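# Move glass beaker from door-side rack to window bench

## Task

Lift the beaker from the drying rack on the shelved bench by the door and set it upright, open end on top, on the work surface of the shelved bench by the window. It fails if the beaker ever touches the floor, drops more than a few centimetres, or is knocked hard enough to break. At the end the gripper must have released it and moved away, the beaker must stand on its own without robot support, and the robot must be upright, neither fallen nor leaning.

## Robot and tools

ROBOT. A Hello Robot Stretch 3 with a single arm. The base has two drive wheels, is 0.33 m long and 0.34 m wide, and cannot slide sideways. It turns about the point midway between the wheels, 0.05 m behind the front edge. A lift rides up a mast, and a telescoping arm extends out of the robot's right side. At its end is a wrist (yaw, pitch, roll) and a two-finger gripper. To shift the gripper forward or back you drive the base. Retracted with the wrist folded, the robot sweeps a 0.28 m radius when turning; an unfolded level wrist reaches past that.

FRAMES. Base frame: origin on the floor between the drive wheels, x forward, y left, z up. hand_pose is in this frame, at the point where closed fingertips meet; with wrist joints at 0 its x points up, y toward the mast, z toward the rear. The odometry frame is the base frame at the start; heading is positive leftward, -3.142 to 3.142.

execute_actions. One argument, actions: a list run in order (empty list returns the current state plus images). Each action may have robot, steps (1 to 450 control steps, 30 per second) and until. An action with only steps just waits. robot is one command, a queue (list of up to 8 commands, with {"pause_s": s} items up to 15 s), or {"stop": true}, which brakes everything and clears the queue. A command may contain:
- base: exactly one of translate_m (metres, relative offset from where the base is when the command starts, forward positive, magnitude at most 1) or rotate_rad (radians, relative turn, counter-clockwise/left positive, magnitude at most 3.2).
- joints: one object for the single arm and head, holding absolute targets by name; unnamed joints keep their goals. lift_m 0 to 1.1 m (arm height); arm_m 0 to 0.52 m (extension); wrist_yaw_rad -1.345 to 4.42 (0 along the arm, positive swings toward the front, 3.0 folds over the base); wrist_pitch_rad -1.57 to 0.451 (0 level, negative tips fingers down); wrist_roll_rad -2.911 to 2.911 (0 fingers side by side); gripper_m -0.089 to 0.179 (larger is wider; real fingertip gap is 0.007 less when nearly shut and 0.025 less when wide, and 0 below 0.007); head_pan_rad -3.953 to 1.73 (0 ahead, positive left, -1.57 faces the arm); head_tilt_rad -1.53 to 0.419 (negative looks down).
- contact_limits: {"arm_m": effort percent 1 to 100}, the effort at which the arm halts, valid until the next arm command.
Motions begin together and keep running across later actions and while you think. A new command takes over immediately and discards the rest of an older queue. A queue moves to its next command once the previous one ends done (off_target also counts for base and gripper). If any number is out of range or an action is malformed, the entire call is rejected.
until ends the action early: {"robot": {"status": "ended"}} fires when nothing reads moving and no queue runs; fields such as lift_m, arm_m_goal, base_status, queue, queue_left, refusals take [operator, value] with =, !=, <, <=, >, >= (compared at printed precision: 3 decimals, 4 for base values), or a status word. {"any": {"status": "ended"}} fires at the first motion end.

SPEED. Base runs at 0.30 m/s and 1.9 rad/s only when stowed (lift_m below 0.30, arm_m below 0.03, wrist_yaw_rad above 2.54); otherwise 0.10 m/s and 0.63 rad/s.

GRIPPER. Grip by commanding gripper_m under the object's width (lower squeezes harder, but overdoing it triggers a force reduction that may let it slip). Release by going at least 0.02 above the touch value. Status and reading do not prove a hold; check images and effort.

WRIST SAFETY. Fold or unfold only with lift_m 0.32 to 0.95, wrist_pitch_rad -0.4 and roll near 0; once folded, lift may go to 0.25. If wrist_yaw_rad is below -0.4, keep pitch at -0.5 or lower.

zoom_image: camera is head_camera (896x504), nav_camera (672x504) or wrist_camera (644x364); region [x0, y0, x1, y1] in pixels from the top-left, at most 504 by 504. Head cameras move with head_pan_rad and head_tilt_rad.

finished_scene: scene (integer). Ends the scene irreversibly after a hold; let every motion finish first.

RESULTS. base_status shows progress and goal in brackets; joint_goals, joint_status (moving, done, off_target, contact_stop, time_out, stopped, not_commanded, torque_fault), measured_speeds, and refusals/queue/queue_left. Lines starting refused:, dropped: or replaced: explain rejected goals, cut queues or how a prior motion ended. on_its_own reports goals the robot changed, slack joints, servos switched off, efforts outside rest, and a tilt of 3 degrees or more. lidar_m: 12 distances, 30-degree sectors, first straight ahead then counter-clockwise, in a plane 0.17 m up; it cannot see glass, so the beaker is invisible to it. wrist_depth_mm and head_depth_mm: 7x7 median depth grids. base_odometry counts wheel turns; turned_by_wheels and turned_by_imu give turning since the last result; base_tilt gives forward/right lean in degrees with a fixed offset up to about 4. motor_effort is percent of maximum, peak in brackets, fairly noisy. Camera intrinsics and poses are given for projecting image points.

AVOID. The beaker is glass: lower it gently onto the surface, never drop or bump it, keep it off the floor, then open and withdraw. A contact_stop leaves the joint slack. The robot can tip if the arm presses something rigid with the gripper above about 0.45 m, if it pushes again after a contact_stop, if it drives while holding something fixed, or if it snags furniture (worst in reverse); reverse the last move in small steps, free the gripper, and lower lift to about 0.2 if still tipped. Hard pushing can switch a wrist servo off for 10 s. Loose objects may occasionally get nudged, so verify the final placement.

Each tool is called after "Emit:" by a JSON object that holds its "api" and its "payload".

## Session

Emit:
{"api": "execute_actions", "payload": {"actions": [{"robot":{"joints":{"head_tilt_rad":-0.2}},"steps":100,"until":{"robot":{"status":"ended"}}}]}}

Scene clock: 0.70 s.
robot.base_odometry: x=+0.000 y=+0.000 heading=+0.000 (m, m, rad; robot's odometry frame)
robot.turned_by_wheels: +0.000 (rad since the last result)
robot.turned_by_imu: +0.000 (rad since the last result)
robot.base_tilt: forward=+0.2 right=+0.0 (deg)
robot.lidar_m: 1.36 1.37 1.61 1.86 2.35 2.21 1.35 1.36 1.61 1.69 1.65 2.02
robot.head_depth_mm: 1732 1775 1842 1899 1958 2013 1824 / 1280 1326 1361 1872 1917 1982 1760 / 1259 1289 1328 1365 1414 1457 1511 / 1228 1266 1301 1343 1387 1425 1475 / 1209 1244 1282 1312 1357 1397 1445 / 1190 1219 1251 1293 1325 1369 1410 / 1165 1198 1233 1266 1302 1336 1386
robot.base_status: not_commanded
robot.joint_positions: lift_m=+0.371 arm_m=+0.002 wrist_yaw_rad=+3.011 wrist_pitch_rad=-0.330 wrist_roll_rad=-0.007 gripper_m=+0.037 head_pan_rad=-0.009 head_tilt_rad=-0.197
robot.joint_goals: lift_m=+0.371 arm_m=+0.002 wrist_yaw_rad=+3.011 wrist_pitch_rad=-0.330 wrist_roll_rad=-0.007 gripper_m=+0.037 head_pan_rad=-0.009 head_tilt_rad=-0.200
robot.joint_status: lift_m=not_commanded arm_m=not_commanded wrist_yaw_rad=not_commanded wrist_pitch_rad=not_commanded wrist_roll_rad=not_commanded gripper_m=not_commanded head_pan_rad=not_commanded head_tilt_rad=done
robot.measured_speeds: translate_m=+0.000 rotate_rad=+0.000 lift_m=+0.000 arm_m=+0.000 wrist_yaw_rad=+0.000 wrist_pitch_rad=+0.000 wrist_roll_rad=+0.000 head_pan_rad=+0.000 head_tilt_rad=+0.000
robot: refusals=0 queue=done queue_left=0
robot.motor_effort: left_wheel=+0(0) right_wheel=+0(0) lift_m=+40(40) arm_m=+0(0) wrist_yaw_rad=+0(0) wrist_pitch_rad=+7(7) wrist_roll_rad=+0(0) gripper_m=+0(0) head_pan_rad=+0(0) head_tilt_rad=-1(23) (%)
robot.hand_pose: x=+0.0093 y=+0.0853 z=+0.4039 quat_wxyz=(+0.162, +0.701, +0.071, +0.691) (m; robot's base frame)
robot.wrist_depth_mm: - - - - - - - / - - - - - - - / - - - - - - - / - - - - - - - / 844 829 - 808 803 820 809 / 684 664 - 667 666 653 650 / 566 574 558 572 556 558 556
pictures: head_camera (sideways: a quarter turn clockwise sets it upright), nav_camera (sideways: a quarter turn counterclockwise sets it upright), wrist_camera
camera_calibration (this result's frames):
head_camera: T_world_to_cam=[[-0.157483, -0.0117597, -0.987452, 1.30122], [-0.00280296, 0.99993, -0.0114613, 0.0207682], [0.987518, 0.000962832, -0.157505, 0.155976], [0, 0, 0, 1]] pos_world=[0.0509499, -0.00561498, 1.3097]
nav_camera: T_world_to_cam=[[0.188215, -0.0429784, 0.981187, -1.23814], [-0.0256052, -0.998917, -0.0388433, 0.104362], [0.981794, -0.0178126, -0.189111, 0.194767], [0, 0, 0, 1]] pos_world=[0.0444872, 0.0545051, 1.25573]
wrist_camera: T_world_to_cam=[[0.983238, -0.182168, -0.00755323, 0.00830342], [-0.0950074, -0.476558, -0.873994, 0.42725], [0.155614, 0.860062, -0.485877, 0.285365], [0, 0, 0, 1]] pos_world=[-0.0119792, -0.04031, 0.512129]
Images, in order (width x height): head_camera 896x504, nav_camera 672x504, wrist_camera 644x364.

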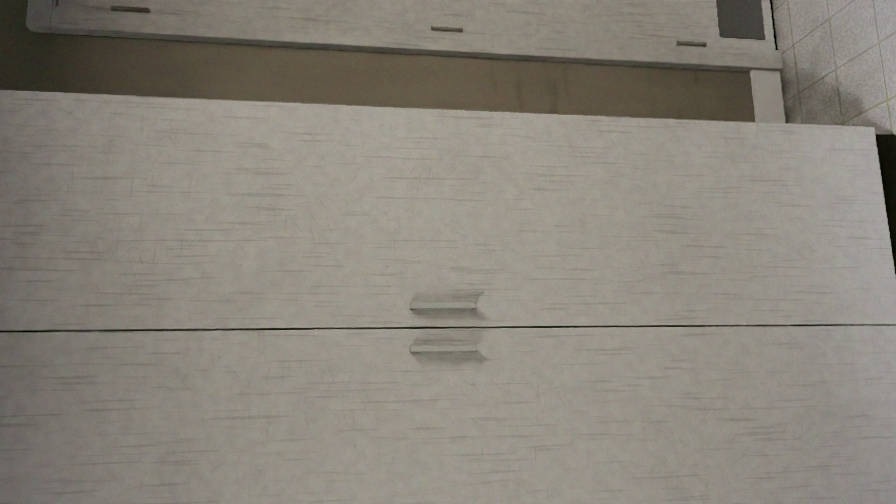

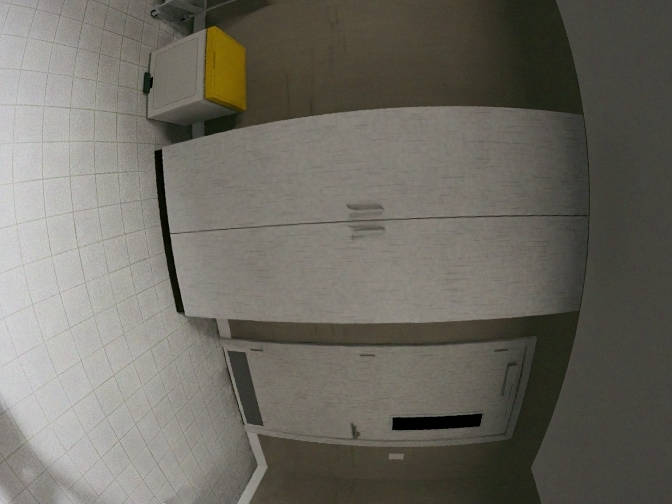

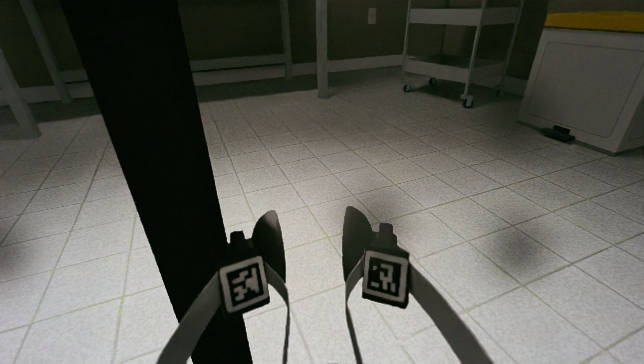

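Emit:
{"api": "execute_actions", "payload": {"actions": [{"robot":{"joints":{"head_pan_rad":-1.45,"lift_m":0.28,"wrist_pitch_rad":-0.4}},"steps":100,"until":{"robot":{"status":"ended"}}}]}}

Scene clock: 6.93 s.
robot.base_odometry: x=+0.000 y=+0.000 heading=+0.000 (m, m, rad; robot's odometry frame)
robot.turned_by_wheels: +0.000 (rad since the last result)
robot.turned_by_imu: +0.000 (rad since the last result)
robot.base_tilt: forward=+0.2 right=-0.1 (deg)
robot.lidar_m: 1.36 1.37 1.61 1.86 2.35 2.20 1.36 1.36 1.61 1.69 1.65 2.01
robot.head_depth_mm: 2106 2163 2206 2268 2349 2399 1822 / 2107 2163 2209 2252 2325 2285 1835 / 2078 2145 2178 2151 2317 2320 1813 / 2074 2107 1707 1742 2297 2244 1822 / 2061 2082 1684 1731 1877 2126 1747 / 2041 2104 2133 2107 2291 2202 1806 / 2047 2075 2147 2194 2140 2219 1811
robot.base_status: not_commanded
robot.joint_positions: lift_m=+0.280 arm_m=+0.002 wrist_yaw_rad=+3.011 wrist_pitch_rad=-0.414 wrist_roll_rad=-0.007 gripper_m=+0.037 head_pan_rad=-1.443 head_tilt_rad=-0.197
robot.joint_goals: lift_m=+0.280 arm_m=+0.002 wrist_yaw_rad=+3.011 wrist_pitch_rad=-0.400 wrist_roll_rad=-0.007 gripper_m=+0.037 head_pan_rad=-1.450 head_tilt_rad=-0.200
robot.joint_status: lift_m=done arm_m=not_commanded wrist_yaw_rad=not_commanded wrist_pitch_rad=done wrist_roll_rad=not_commanded gripper_m=not_commanded head_pan_rad=done head_tilt_rad=done
robot.measured_speeds: translate_m=+0.000 rotate_rad=+0.000 lift_m=+0.000 arm_m=+0.000 wrist_yaw_rad=+0.000 wrist_pitch_rad=+0.000 wrist_roll_rad=+0.000 head_pan_rad=+0.000 head_tilt_rad=+0.000
robot: refusals=0 queue=done queue_left=0
robot.motor_effort: left_wheel=+0(1) right_wheel=+0(0) lift_m=+25(40) arm_m=+0(0) wrist_yaw_rad=+0(0) wrist_pitch_rad=+6(7) wrist_roll_rad=+0(0) gripper_m=+0(1) head_pan_rad=-3(35) head_tilt_rad=-1(2) (%)
robot.hand_pose: x=+0.0080 y=+0.0758 z=+0.2942 quat_wxyz=(+0.190, +0.697, +0.101, +0.684) (m; robot's base frame)
robot.wrist_depth_mm: - - - - - - - / - - - - - - - / - - 994 976 966 978 931 / 749 743 738 733 753 744 739 / 612 604 - 597 591 598 583 / 509 506 - - 499 497 490 / 455 - - - 435 423 425
pictures: head_camera (sideways: a quarter turn clockwise sets it upright), nav_camera (sideways: a quarter turn counterclockwise sets it upright), wrist_camera
camera_calibration (this result's frames):
head_camera: T_world_to_cam=[[-0.0332345, 0.154612, -0.987416, 1.30042], [0.990134, 0.139654, -0.0114585, 0.0147077], [0.136125, -0.978055, -0.157728, 0.161459], [0, 0, 0, 1]] pos_world=[0.00667737, -0.045198, 1.30969]
nav_camera: T_world_to_cam=[[-0.0167819, -0.192546, 0.981145, -1.23683], [-0.99302, -0.111364, -0.0388397, 0.110258], [0.116742, -0.974948, -0.189333, 0.200332], [0, 0, 0, 1]] pos_world=[0.0653454, -0.0305546, 1.25572]
wrist_camera: T_world_to_cam=[[0.983168, -0.182676, -0.00313846, 0.00569261], [-0.104305, -0.547101, -0.830543, 0.319336], [0.150003, 0.81689, -0.556946, 0.264701], [0, 0, 0, 1]] pos_world=[-0.0119946, -0.0404828, 0.412665]
Images, in order (width x height): head_camera 896x504, nav_camera 672x504, wrist_camera 644x364.

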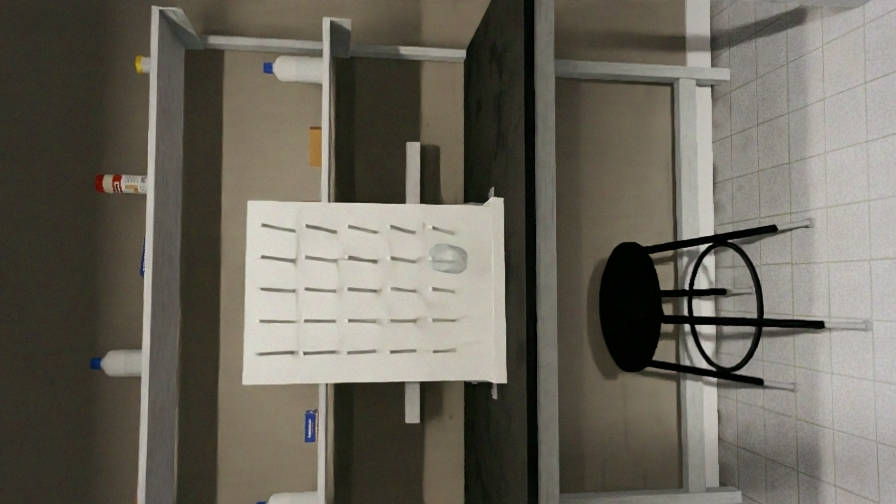

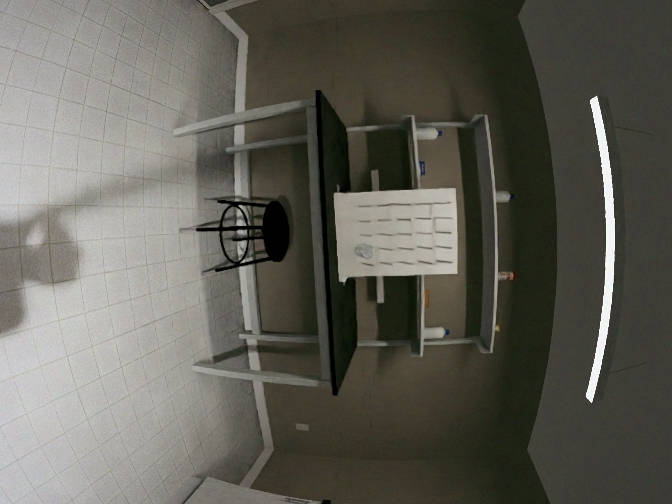

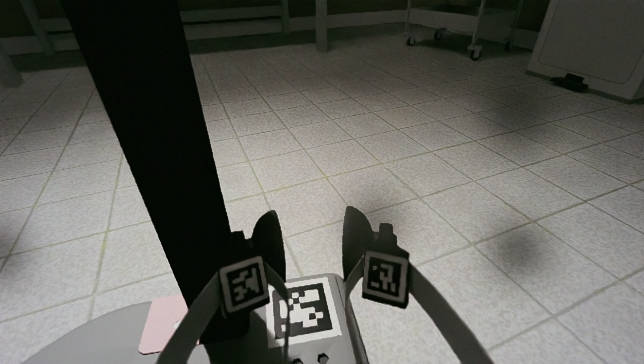

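Emit:
{"api": "execute_actions", "payload": {"actions": [{"robot":[{"base":{"rotate_rad":-1.783}},{"base":{"translate_m":0.95}},{"base":{"translate_m":0.35}},{"base":{"rotate_rad":1.966}},{"joints":{"lift_m":0.93,"head_pan_rad":-0.9,"head_tilt_rad":-0.4}},{"joints":{"wrist_yaw_rad":1.57,"gripper_m":0.12}},{"joints":{"wrist_pitch_rad":0.02,"arm_m":0.3}}],"steps":450,"until":{"robot":{"status":"ended"}}},{"steps":450,"until":{"robot":{"status":"ended"}}}]}}

Scene clock: 61.17 s.
robot.base_odometry: x=-0.274 y=-1.271 heading=+0.183 (m, m, rad; robot's odometry frame)
robot.turned_by_wheels: +0.183 (rad since the last result)
robot.turned_by_imu: +0.192 (rad since the last result)
robot.base_tilt: forward=+0.2 right=+0.0 (deg)
robot.lidar_m: 1.22 1.98 2.57 2.89 1.22 0.87 0.84 1.48 0.39 0.98 0.68 0.73
robot.head_depth_mm: 972 1024 1062 1098 704 533 441 / 563 592 626 674 695 542 441 / 589 625 661 709 728 551 441 / 629 669 711 763 728 550 467 / 676 718 772 830 718 550 862 / 724 773 838 904 735 570 1354 / 1534 1334 1818 1106 734 1653 1467
robot.base_status: done (rotate_rad +1.9659 of +1.9660)
robot.joint_positions: lift_m=+0.930 arm_m=+0.300 wrist_yaw_rad=+1.572 wrist_pitch_rad=-0.004 wrist_roll_rad=-0.007 gripper_m=+0.120 head_pan_rad=-0.907 head_tilt_rad=-0.395
robot.joint_goals: lift_m=+0.930 arm_m=+0.300 wrist_yaw_rad=+1.570 wrist_pitch_rad=+0.020 wrist_roll_rad=-0.007 gripper_m=+0.120 head_pan_rad=-0.900 head_tilt_rad=-0.400
robot.joint_status: lift_m=done arm_m=done wrist_yaw_rad=done wrist_pitch_rad=done wrist_roll_rad=not_commanded gripper_m=done head_pan_rad=done head_tilt_rad=done
robot.measured_speeds: translate_m=+0.000 rotate_rad=+0.000 lift_m=+0.000 arm_m=+0.000 wrist_yaw_rad=+0.000 wrist_pitch_rad=+0.000 wrist_roll_rad=+0.000 head_pan_rad=+0.000 head_tilt_rad=+0.000
robot: refusals=0 queue=done queue_left=0
robot.motor_effort: left_wheel=-2(13) right_wheel=+3(13) lift_m=+54(58) arm_m=+2(3) wrist_yaw_rad=-2(1) wrist_pitch_rad=+11(12) wrist_roll_rad=+0(0) gripper_m=+0(81) head_pan_rad=+4(30) head_tilt_rad=-2(26) (%)
robot.hand_pose: x=+0.2348 y=-0.4446 z=+1.0432 quat_wxyz=(+0.503, +0.499, -0.497, +0.501) (m; robot's base frame)
robot.wrist_depth_mm: - - - - 366 265 729 / - - - - 411 268 728 / - - - - 385 286 689 / - - - - 464 294 703 / - - 628 530 480 280 494 / - - 381 370 355 262 344 / - - 287 280 263 267 272
pictures: head_camera (sideways: a quarter turn clockwise sets it upright), nav_camera (sideways: a quarter turn counterclockwise sets it upright), wrist_camera
camera_calibration (this result's frames):
head_camera: T_world_to_cam=[[-0.225132, 0.266375, -0.937208, 1.23597], [0.778873, 0.62712, -0.00885651, 0.0126062], [0.585383, -0.73196, -0.348657, 0.407222], [0, 0, 0, 1]] pos_world=[0.0300583, -0.039068, 1.30046]
nav_camera: T_world_to_cam=[[0.200354, -0.323076, 0.924922, -1.16471], [-0.801543, -0.596919, -0.034876, 0.103921], [0.563371, -0.734377, -0.378555, 0.44388], [0, 0, 0, 1]] pos_world=[0.0665835, 0.0117161, 1.24893]
wrist_camera: T_world_to_cam=[[-0.0463321, -0.998638, -0.0239876, -0.409216], [-0.179014, 0.0319253, -0.983328, 1.11477], [0.982755, -0.0412655, -0.18025, 0.102942], [0, 0, 0, 1]] pos_world=[0.0794331, -0.44, 1.10492]
Images, in order (width x height): head_camera 896x504, nav_camera 672x504, wrist_camera 644x364.

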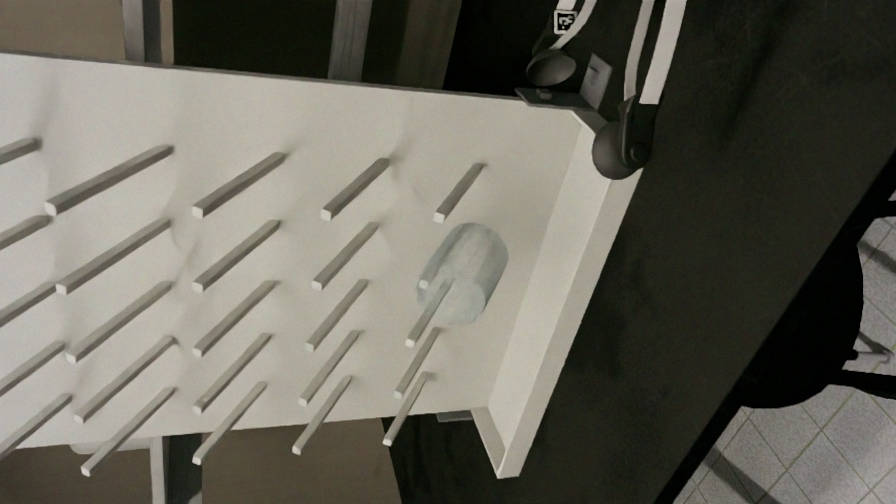

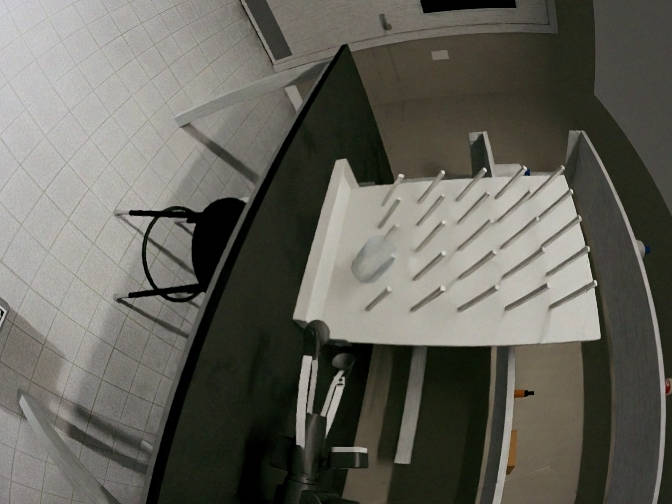

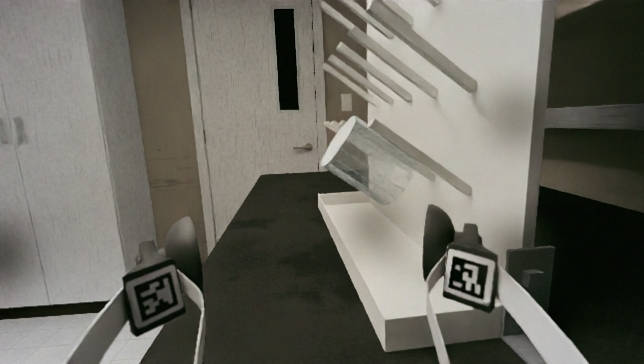

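Emit:
{"api": "execute_actions", "payload": {"actions": [{"robot":{"joints":{"wrist_roll_rad":2.25,"arm_m":0.362,"lift_m":0.942}},"steps":450,"until":{"robot":{"status":"ended"}}}]}}

Scene clock: 69.80 s.
robot.base_odometry: x=-0.274 y=-1.271 heading=+0.183 (m, m, rad; robot's odometry frame)
robot.turned_by_wheels: +0.000 (rad since the last result)
robot.turned_by_imu: +0.000 (rad since the last result)
robot.base_tilt: forward=+0.2 right=+0.0 (deg)
robot.lidar_m: 1.22 1.98 2.58 2.89 1.23 0.87 0.84 1.48 0.39 0.98 0.68 0.73
robot.head_depth_mm: 972 1027 1060 1100 736 551 441 / 562 592 626 674 695 551 441 / 589 625 661 707 725 551 441 / 630 670 711 760 729 550 467 / 675 719 772 831 717 550 861 / 724 773 839 901 736 571 1354 / 1526 1337 1816 1110 734 1657 1465
robot.base_status: done (rotate_rad +1.9659 of +1.9660)
robot.joint_positions: lift_m=+0.942 arm_m=+0.362 wrist_yaw_rad=+1.572 wrist_pitch_rad=-0.003 wrist_roll_rad=+2.247 gripper_m=+0.120 head_pan_rad=-0.907 head_tilt_rad=-0.395
robot.joint_goals: lift_m=+0.942 arm_m=+0.362 wrist_yaw_rad=+1.570 wrist_pitch_rad=+0.020 wrist_roll_rad=+2.250 gripper_m=+0.120 head_pan_rad=-0.900 head_tilt_rad=-0.400
robot.joint_status: lift_m=done arm_m=done wrist_yaw_rad=done wrist_pitch_rad=done wrist_roll_rad=done gripper_m=done head_pan_rad=done head_tilt_rad=done
robot.measured_speeds: translate_m=+0.000 rotate_rad=+0.000 lift_m=+0.000 arm_m=+0.000 wrist_yaw_rad=+0.000 wrist_pitch_rad=+0.000 wrist_roll_rad=+0.000 head_pan_rad=+0.000 head_tilt_rad=+0.000
robot: refusals=0 queue=done queue_left=0
robot.motor_effort: left_wheel=-3(2) right_wheel=+2(3) lift_m=+54(56) arm_m=+2(3) wrist_yaw_rad=-1(2) wrist_pitch_rad=+11(11) wrist_roll_rad=+2(2) gripper_m=-1(0) head_pan_rad=+3(3) head_tilt_rad=-3(2) (%)
robot.hand_pose: x=+0.2348 y=-0.5063 z=+1.0550 quat_wxyz=(-0.233, +0.667, -0.667, -0.236) (m; robot's base frame)
robot.wrist_depth_mm: 753 965 - 224 209 144 109 / 754 - 265 422 229 171 124 / 585 736 315 - 357 209 143 / 547 288 542 - 658 268 170 / 300 390 - - - 357 209 / 364 397 - - - - - / 558 - - - - - -
pictures: head_camera (sideways: a quarter turn clockwise sets it upright), nav_camera (sideways: a quarter turn counterclockwise sets it upright), wrist_camera
camera_calibration (this result's frames):
head_camera: T_world_to_cam=[[-0.225133, 0.266375, -0.937208, 1.23597], [0.778873, 0.62712, -0.00885651, 0.0126062], [0.585383, -0.73196, -0.348657, 0.407222], [0, 0, 0, 1]] pos_world=[0.0300583, -0.039068, 1.30046]
nav_camera: T_world_to_cam=[[0.200354, -0.323076, 0.924922, -1.16471], [-0.801543, -0.596919, -0.034876, 0.103921], [0.56337, -0.734377, -0.378555, 0.44388], [0, 0, 0, 1]] pos_world=[0.0665835, 0.0117161, 1.24893]
wrist_camera: T_world_to_cam=[[-0.0506244, 0.648889, -0.759197, 1.14025], [-0.172624, 0.743045, 0.646594, -0.232693], [0.983686, 0.163789, 0.0743978, -0.0625408], [0, 0, 0, 1]] pos_world=[0.0790768, -0.556752, 1.02079]
Images, in order (width x height): head_camera 896x504, nav_camera 672x504, wrist_camera 644x364.

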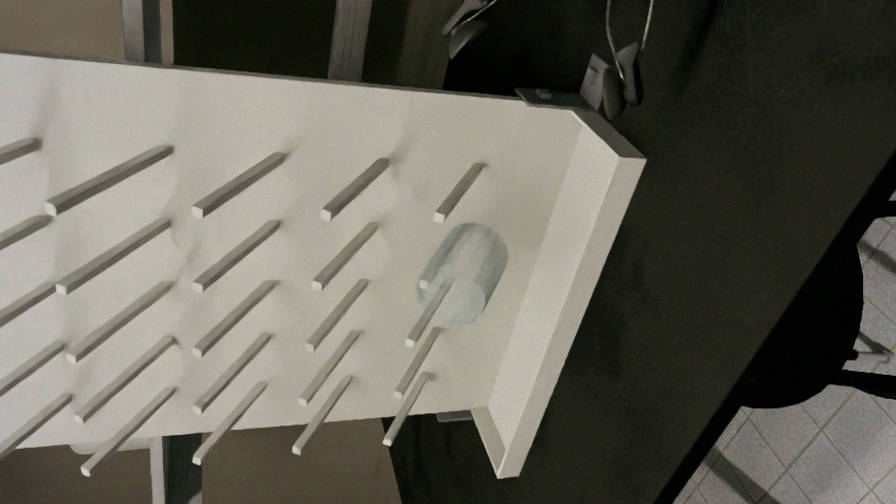

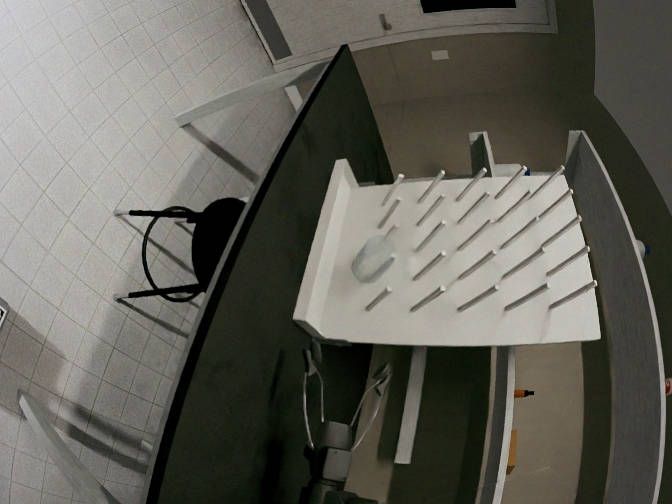

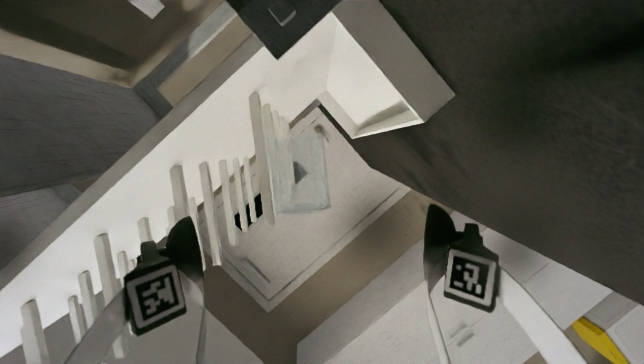

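Emit:
{"api": "execute_actions", "payload": {"actions": [{"robot":[{"joints":{"wrist_roll_rad":2.15,"arm_m":0.366,"lift_m":0.954}},{"base":{"translate_m":0.11}}],"steps":450,"until":{"robot":{"status":"ended"}}}]}}

Scene clock: 80.30 s.
robot.base_odometry: x=-0.166 y=-1.251 heading=+0.183 (m, m, rad; robot's odometry frame)
robot.turned_by_wheels: +0.000 (rad since the last result)
robot.turned_by_imu: +0.000 (rad since the last result)
robot.base_tilt: forward=+0.2 right=+0.0 (deg)
robot.lidar_m: 1.11 1.87 2.45 2.90 1.38 0.99 0.95 0.49 0.46 0.98 0.63 0.64
robot.head_depth_mm: 516 546 576 612 637 552 441 / 552 580 609 646 675 552 440 / 585 614 651 697 715 550 440 / 615 656 703 752 728 550 466 / 658 701 755 816 710 551 838 / 1138 1254 1626 1110 737 570 1474 / 1544 1639 1810 1108 734 1660 1466
robot.base_status: done (translate_m +0.1100 of +0.1100)
robot.joint_positions: lift_m=+0.954 arm_m=+0.366 wrist_yaw_rad=+1.572 wrist_pitch_rad=-0.003 wrist_roll_rad=+2.158 gripper_m=+0.120 head_pan_rad=-0.907 head_tilt_rad=-0.395
robot.joint_goals: lift_m=+0.954 arm_m=+0.366 wrist_yaw_rad=+1.570 wrist_pitch_rad=+0.020 wrist_roll_rad=+2.150 gripper_m=+0.120 head_pan_rad=-0.900 head_tilt_rad=-0.400
robot.joint_status: lift_m=done arm_m=done wrist_yaw_rad=done wrist_pitch_rad=done wrist_roll_rad=done gripper_m=done head_pan_rad=done head_tilt_rad=done
robot.measured_speeds: translate_m=+0.000 rotate_rad=+0.000 lift_m=+0.000 arm_m=+0.000 wrist_yaw_rad=+0.000 wrist_pitch_rad=+0.000 wrist_roll_rad=+0.000 head_pan_rad=+0.000 head_tilt_rad=+0.000
robot: refusals=0 queue=done queue_left=0
robot.motor_effort: left_wheel=-3(5) right_wheel=+2(9) lift_m=+54(55) arm_m=+2(1) wrist_yaw_rad=-2(1) wrist_pitch_rad=+11(11) wrist_roll_rad=-3(5) gripper_m=+0(0) head_pan_rad=+3(3) head_tilt_rad=-2(2) (%)
robot.hand_pose: x=+0.2348 y=-0.5103 z=+1.0671 quat_wxyz=(-0.203, +0.677, -0.677, -0.206) (m; robot's base frame)
robot.wrist_depth_mm: 749 890 130 207 235 121 120 / 597 124 181 370 296 184 122 / 127 160 239 902 379 207 144 / 158 221 425 - 630 279 180 / 231 301 515 - - 335 210 / 359 359 - - - - 257 / - - - - - - -
pictures: head_camera (sideways: a quarter turn clockwise sets it upright), nav_camera (sideways: a quarter turn counterclockwise sets it upright), wrist_camera
camera_calibration (this result's frames):
head_camera: T_world_to_cam=[[-0.225133, 0.266375, -0.937208, 1.23597], [0.778873, 0.62712, -0.00885651, 0.0126062], [0.585383, -0.73196, -0.348657, 0.407222], [0, 0, 0, 1]] pos_world=[0.0300583, -0.039068, 1.30046]
nav_camera: T_world_to_cam=[[0.200354, -0.323076, 0.924922, -1.16471], [-0.801543, -0.596919, -0.034876, 0.103921], [0.563371, -0.734377, -0.378555, 0.44388], [0, 0, 0, 1]] pos_world=[0.0665835, 0.0117161, 1.24893]
wrist_camera: T_world_to_cam=[[-0.0507404, 0.578672, -0.81398, 1.17462], [-0.172976, 0.79762, 0.577824, -0.13616], [0.983618, 0.170118, 0.0596248, -0.0437692], [0, 0, 0, 1]] pos_world=[0.0791006, -0.563671, 1.03741]
Images, in order (width x height): head_camera 896x504, nav_camera 672x504, wrist_camera 644x364.

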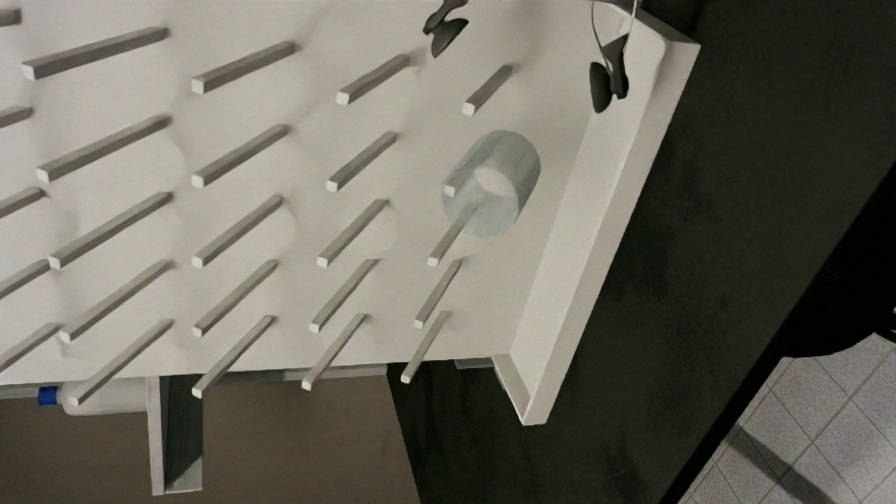

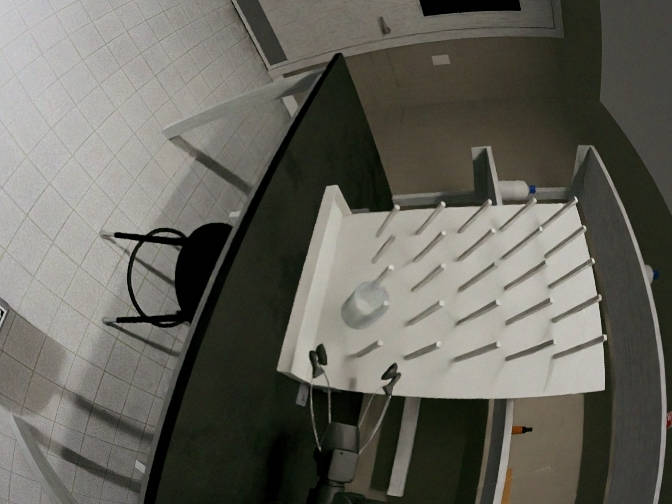

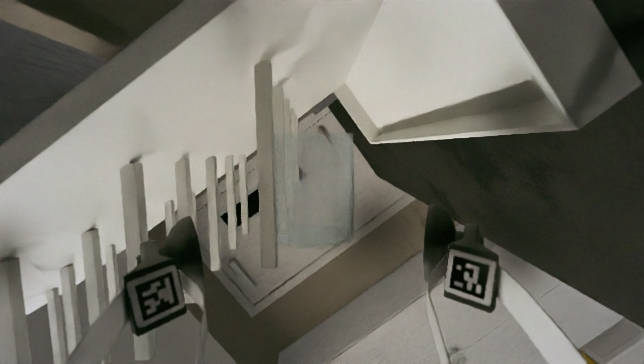

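Emit:
{"api": "execute_actions", "payload": {"actions": [{"robot":[{"joints":{"gripper_m":0.105,"head_pan_rad":-1.15}},{"base":{"translate_m":0.06}}],"steps":450,"until":{"robot":{"status":"ended"}}}]}}

Scene clock: 90.10 s.
robot.base_odometry: x=-0.107 y=-1.240 heading=+0.183 (m, m, rad; robot's odometry frame)
robot.turned_by_wheels: +0.000 (rad since the last result)
robot.turned_by_imu: +0.000 (rad since the last result)
robot.base_tilt: forward=+0.3 right=+0.0 (deg)
robot.lidar_m: 2.13 1.82 2.41 2.91 1.47 1.05 1.00 0.50 0.52 0.98 0.60 0.59
robot.head_depth_mm: 886 951 996 1052 675 552 441 / 504 533 564 604 639 552 441 / 514 548 582 619 662 551 441 / 537 573 611 653 681 551 441 / 561 597 637 676 707 550 440 / 576 618 661 716 728 550 453 / 599 640 693 754 728 550 481
robot.base_status: done (translate_m +0.0600 of +0.0600)
robot.joint_positions: lift_m=+0.954 arm_m=+0.366 wrist_yaw_rad=+1.572 wrist_pitch_rad=-0.003 wrist_roll_rad=+2.158 gripper_m=+0.105 head_pan_rad=-1.143 head_tilt_rad=-0.395
robot.joint_goals: lift_m=+0.954 arm_m=+0.366 wrist_yaw_rad=+1.570 wrist_pitch_rad=+0.020 wrist_roll_rad=+2.150 gripper_m=+0.105 head_pan_rad=-1.150 head_tilt_rad=-0.400
robot.joint_status: lift_m=done arm_m=done wrist_yaw_rad=done wrist_pitch_rad=done wrist_roll_rad=done gripper_m=done head_pan_rad=done head_tilt_rad=done
robot.measured_speeds: translate_m=+0.000 rotate_rad=+0.000 lift_m=+0.000 arm_m=+0.000 wrist_yaw_rad=+0.000 wrist_pitch_rad=+0.000 wrist_roll_rad=+0.000 head_pan_rad=+0.000 head_tilt_rad=+0.000
robot: refusals=0 queue=done queue_left=0
robot.motor_effort: left_wheel=-2(4) right_wheel=+2(9) lift_m=+54(54) arm_m=+2(2) wrist_yaw_rad=-2(1) wrist_pitch_rad=+11(11) wrist_roll_rad=-3(3) gripper_m=-1(62) head_pan_rad=-3(20) head_tilt_rad=-2(2) (%)
robot.hand_pose: x=+0.2348 y=-0.5103 z=+1.0671 quat_wxyz=(-0.203, +0.677, -0.677, -0.206) (m; robot's base frame)
robot.wrist_depth_mm: - 86 118 187 233 158 119 / 91 108 143 343 294 182 132 / 110 146 209 901 388 200 132 / 137 212 289 - 633 279 178 / 139 297 217 - - 351 211 / 146 456 - - - - 255 / 221 - - - - - -
pictures: head_camera (sideways: a quarter turn clockwise sets it upright), nav_camera (sideways: a quarter turn counterclockwise sets it upright), wrist_camera
camera_calibration (this result's frames):
head_camera: T_world_to_cam=[[-0.156688, 0.311592, -0.937208, 1.23556], [0.903806, 0.427852, -0.00885651, 0.0118441], [0.398227, -0.848442, -0.348658, 0.408364], [0, 0, 0, 1]] pos_world=[0.0202705, -0.0435833, 1.30046]
nav_camera: T_world_to_cam=[[0.119351, -0.360937, 0.924922, -1.16422], [-0.918795, -0.393191, -0.034876, 0.104636], [0.376259, -0.845651, -0.378555, 0.445022], [0, 0, 0, 1]] pos_world=[0.0676471, -0.00273508, 1.24893]
wrist_camera: T_world_to_cam=[[-0.0507404, 0.578672, -0.81398, 1.17462], [-0.172976, 0.797621, 0.577824, -0.13616], [0.983618, 0.170118, 0.0596248, -0.0437692], [0, 0, 0, 1]] pos_world=[0.0791006, -0.563671, 1.03741]
Images, in order (width x height): head_camera 896x504, nav_camera 672x504, wrist_camera 644x364.

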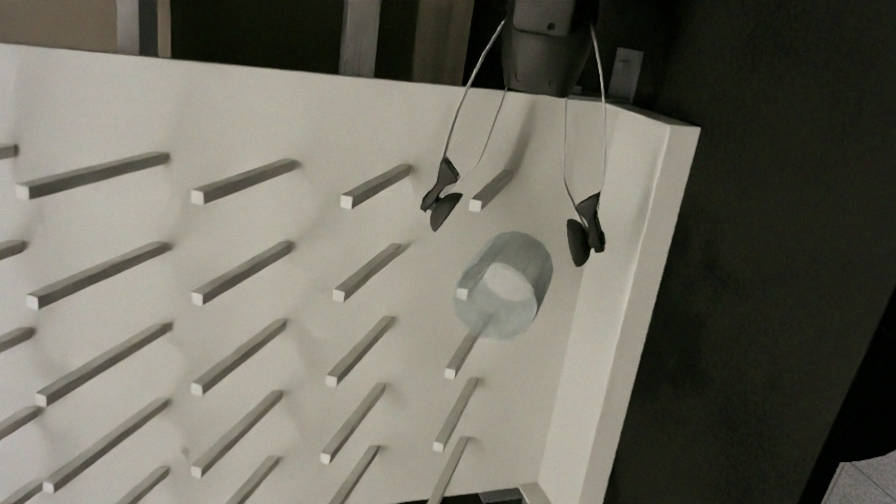

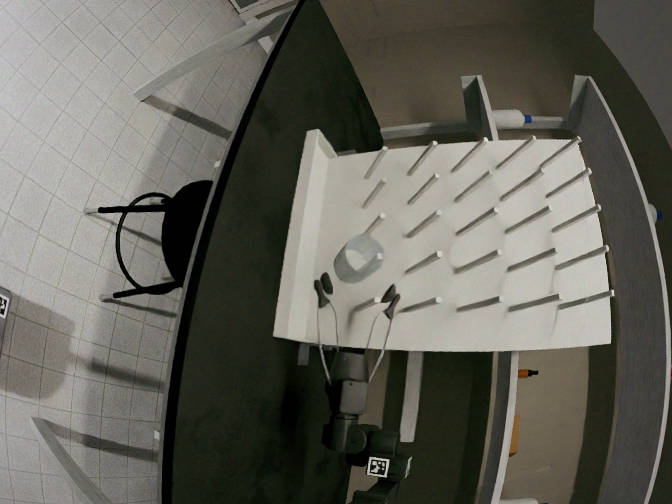

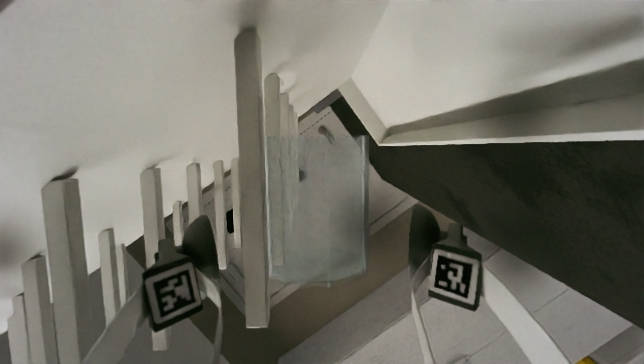

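Emit:
{"api": "execute_actions", "payload": {"actions": [{"robot":[{"joints":{"lift_m":0.962}},{"base":{"translate_m":0.045}}],"steps":450,"until":{"robot":{"status":"ended"}}}]}}

Scene clock: 97.27 s.
robot.base_odometry: x=-0.062 y=-1.232 heading=+0.183 (m, m, rad; robot's odometry frame)
robot.turned_by_wheels: +0.000 (rad since the last result)
robot.turned_by_imu: +0.000 (rad since the last result)
robot.base_tilt: forward=+0.4 right=+0.1 (deg)
robot.lidar_m: 2.09 1.78 2.38 2.92 1.53 1.10 1.05 0.54 1.02 0.59 0.56 0.56
robot.head_depth_mm: 484 510 543 585 638 552 442 / 494 524 558 592 637 533 441 / 518 548 582 615 657 552 440 / 538 564 602 648 676 550 441 / 553 587 628 672 701 550 440 / 576 615 657 704 727 550 453 / 601 640 688 768 729 550 481
robot.base_status: done (translate_m +0.0450 of +0.0450)
robot.joint_positions: lift_m=+0.962 arm_m=+0.366 wrist_yaw_rad=+1.572 wrist_pitch_rad=-0.003 wrist_roll_rad=+2.158 gripper_m=+0.105 head_pan_rad=-1.143 head_tilt_rad=-0.395
robot.joint_goals: lift_m=+0.962 arm_m=+0.366 wrist_yaw_rad=+1.570 wrist_pitch_rad=+0.020 wrist_roll_rad=+2.150 gripper_m=+0.105 head_pan_rad=-1.150 head_tilt_rad=-0.400
robot.joint_status: lift_m=done arm_m=done wrist_yaw_rad=done wrist_pitch_rad=done wrist_roll_rad=done gripper_m=done head_pan_rad=done head_tilt_rad=done
robot.measured_speeds: translate_m=+0.000 rotate_rad=+0.000 lift_m=+0.000 arm_m=+0.000 wrist_yaw_rad=+0.000 wrist_pitch_rad=+0.000 wrist_roll_rad=+0.000 head_pan_rad=+0.000 head_tilt_rad=+0.000
robot: refusals=0 queue=done queue_left=0
robot.motor_effort: left_wheel=-3(5) right_wheel=+3(9) lift_m=+54(57) arm_m=+2(2) wrist_yaw_rad=-1(1) wrist_pitch_rad=+11(11) wrist_roll_rad=-3(3) gripper_m=-1(1) head_pan_rad=-3(4) head_tilt_rad=-3(3) (%)
robot.hand_pose: x=+0.2348 y=-0.5103 z=+1.0751 quat_wxyz=(-0.203, +0.677, -0.677, -0.206) (m; robot's base frame)
robot.wrist_depth_mm: - 80 90 174 243 170 128 / - 100 124 312 319 197 142 / 105 135 168 - 421 220 150 / 138 186 251 - 629 297 192 / 196 294 93 - - 376 225 / 331 410 94 - - - 273 / 414 - 255 - - - -
pictures: head_camera (sideways: a quarter turn clockwise sets it upright), nav_camera (sideways: a quarter turn counterclockwise sets it upright), wrist_camera
camera_calibration (this result's frames):
head_camera: T_world_to_cam=[[-0.156685, 0.311593, -0.937208, 1.23556], [0.90381, 0.427843, -0.00885651, 0.0118441], [0.398218, -0.848446, -0.348658, 0.408364], [0, 0, 0, 1]] pos_world=[0.0202701, -0.0435835, 1.30046]
nav_camera: T_world_to_cam=[[0.119348, -0.360938, 0.924922, -1.16422], [-0.918799, -0.393182, -0.034876, 0.104636], [0.376251, -0.845655, -0.378555, 0.445022], [0, 0, 0, 1]] pos_world=[0.067647, -0.00273568, 1.24893]
wrist_camera: T_world_to_cam=[[-0.0506737, 0.5786, -0.814035, 1.18116], [-0.173024, 0.797671, 0.57774, -0.140669], [0.983613, 0.170124, 0.0596907, -0.0443165], [0, 0, 0, 1]] pos_world=[0.0791052, -0.563675, 1.04543]
Images, in order (width x height): head_camera 896x504, nav_camera 672x504, wrist_camera 644x364.

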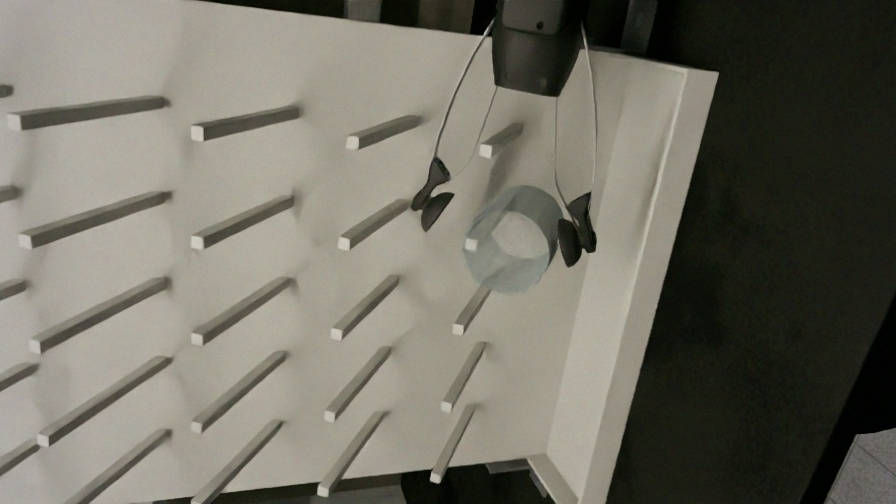

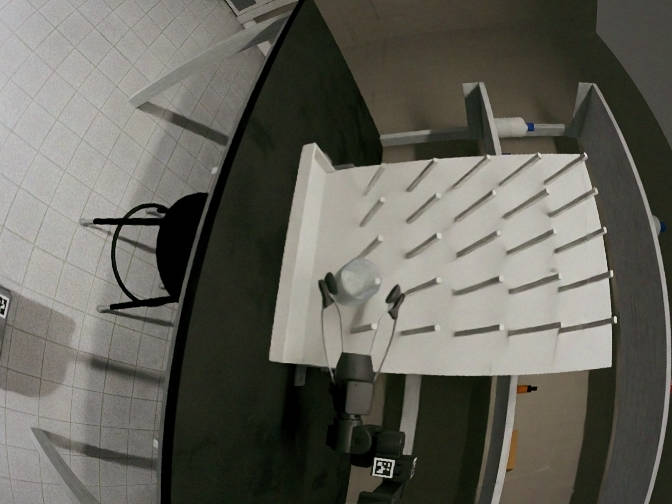

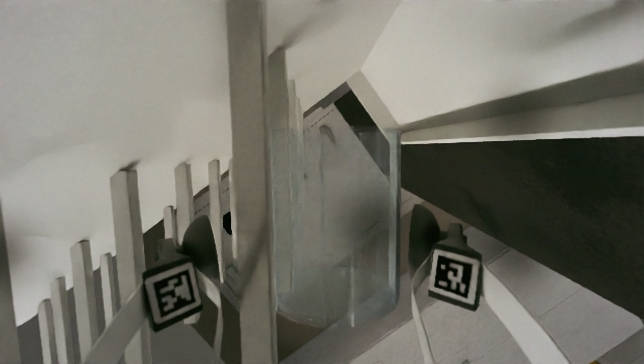

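Emit:
{"api": "execute_actions", "payload": {"actions": [{"robot":[{"joints":{"lift_m":0.956,"arm_m":0.376},"contact_limits":{"arm_m":12}},{"base":{"translate_m":0.015}},{"joints":{"gripper_m":0.022}},{"pause_s":0.5}],"steps":450,"until":{"robot":{"status":"ended"}}}]}}

Scene clock: 105.07 s.
robot.base_odometry: x=-0.048 y=-1.229 heading=+0.183 (m, m, rad; robot's odometry frame)
robot.turned_by_wheels: +0.000 (rad since the last result)
robot.turned_by_imu: -0.001 (rad since the last result)
robot.base_tilt: forward=+0.2 right=+0.2 (deg)
robot.lidar_m: 2.08 1.76 2.38 3.52 1.56 1.11 1.07 0.55 1.02 0.59 0.55 0.55
robot.head_depth_mm: 483 509 536 571 628 533 441 / 496 523 554 592 638 532 441 / 513 543 580 615 656 551 441 / 536 569 605 647 680 550 441 / 551 585 626 676 699 551 440 / 570 611 656 707 728 549 453 / 598 641 701 967 723 549 481
robot.base_status: done (translate_m +0.0150 of +0.0150)
robot.joint_positions: lift_m=+0.956 arm_m=+0.376 wrist_yaw_rad=+1.559 wrist_pitch_rad=+0.017 wrist_roll_rad=+2.157 gripper_m=+0.023 head_pan_rad=-1.143 head_tilt_rad=-0.395
robot.joint_goals: lift_m=+0.956 arm_m=+0.376 wrist_yaw_rad=+1.570 wrist_pitch_rad=+0.020 wrist_roll_rad=+2.150 gripper_m=+0.022 head_pan_rad=-1.150 head_tilt_rad=-0.400
robot.joint_status: lift_m=done arm_m=done wrist_yaw_rad=done wrist_pitch_rad=done wrist_roll_rad=done gripper_m=done head_pan_rad=done head_tilt_rad=done
robot.measured_speeds: translate_m=+0.000 rotate_rad=+0.000 lift_m=+0.000 arm_m=+0.000 wrist_yaw_rad=+0.000 wrist_pitch_rad=+0.000 wrist_roll_rad=+0.000 head_pan_rad=+0.000 head_tilt_rad=+0.000
robot: refusals=0 queue=done queue_left=0
robot.motor_effort: left_wheel=-4(5) right_wheel=+4(9) lift_m=+25(52) arm_m=+0(3) wrist_yaw_rad=+10(11) wrist_pitch_rad=+1(12) wrist_roll_rad=-3(3) gripper_m=-14(89) head_pan_rad=-3(3) head_tilt_rad=-2(2) (%)
robot.contact_limits: arm_m 12 (drawing in: default 20, maximum 32; extending or still: default 26, maximum 43)
robot.hand_pose: x=+0.2352 y=-0.5238 z=+1.0752 quat_wxyz=(-0.211, +0.675, -0.679, -0.197) (m; robot's base frame)
robot.wrist_depth_mm: - 59 73 122 228 172 128 / - 72 94 212 323 199 144 / - 96 140 742 423 231 151 / 106 145 233 - 759 305 188 / 151 246 233 237 - 399 228 / 241 246 79 - - - 278 / 414 413 - - - - -
pictures: head_camera (sideways: a quarter turn clockwise sets it upright), nav_camera (sideways: a quarter turn counterclockwise sets it upright), wrist_camera
camera_calibration (this result's frames):
head_camera: T_world_to_cam=[[-0.156677, 0.311597, -0.937208, 1.23556], [0.903821, 0.42782, -0.00885651, 0.011844], [0.398197, -0.848456, -0.348657, 0.408364], [0, 0, 0, 1]] pos_world=[0.0202689, -0.0435838, 1.30046]
nav_camera: T_world_to_cam=[[0.119338, -0.360941, 0.924922, -1.16422], [-0.918809, -0.393158, -0.034876, 0.104636], [0.376229, -0.845664, -0.378555, 0.445022], [0, 0, 0, 1]] pos_world=[0.067647, -0.00273728, 1.24893]
wrist_camera: T_world_to_cam=[[-0.0266004, 0.5784, -0.81532, 1.18474], [-0.174383, 0.800418, 0.573517, -0.123617], [0.984319, 0.157434, 0.0795716, -0.0706549], [0, 0, 0, 1]] pos_world=[0.0795048, -0.575183, 1.04246]
Images, in order (width x height): head_camera 896x504, nav_camera 672x504, wrist_camera 644x364.

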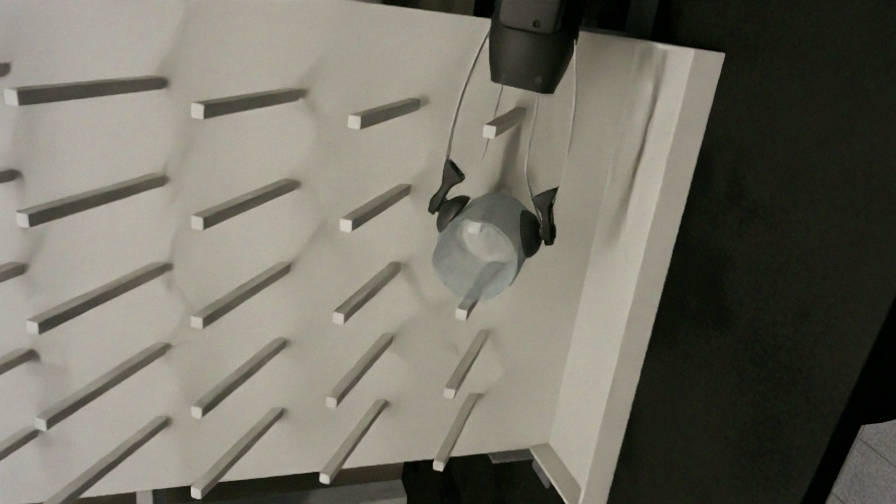

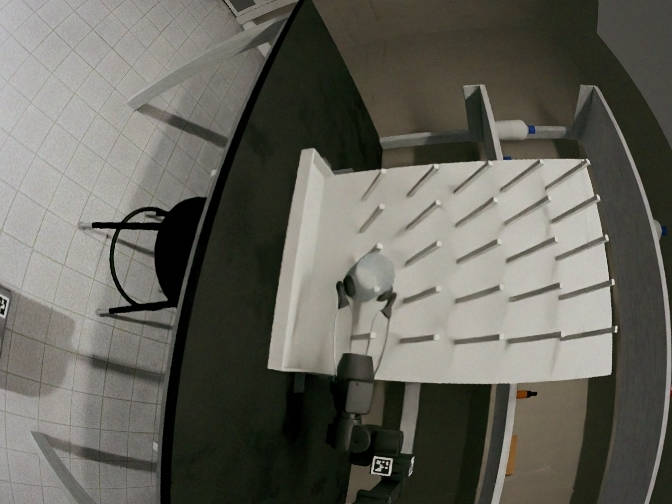

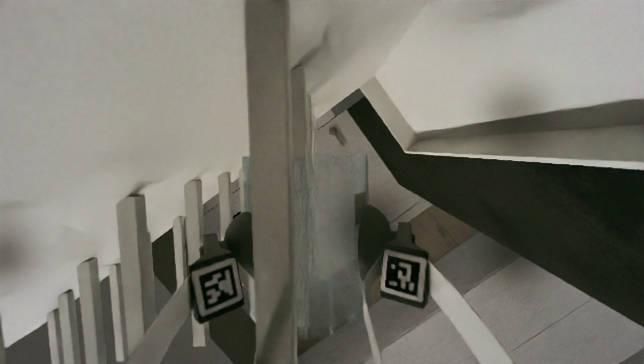

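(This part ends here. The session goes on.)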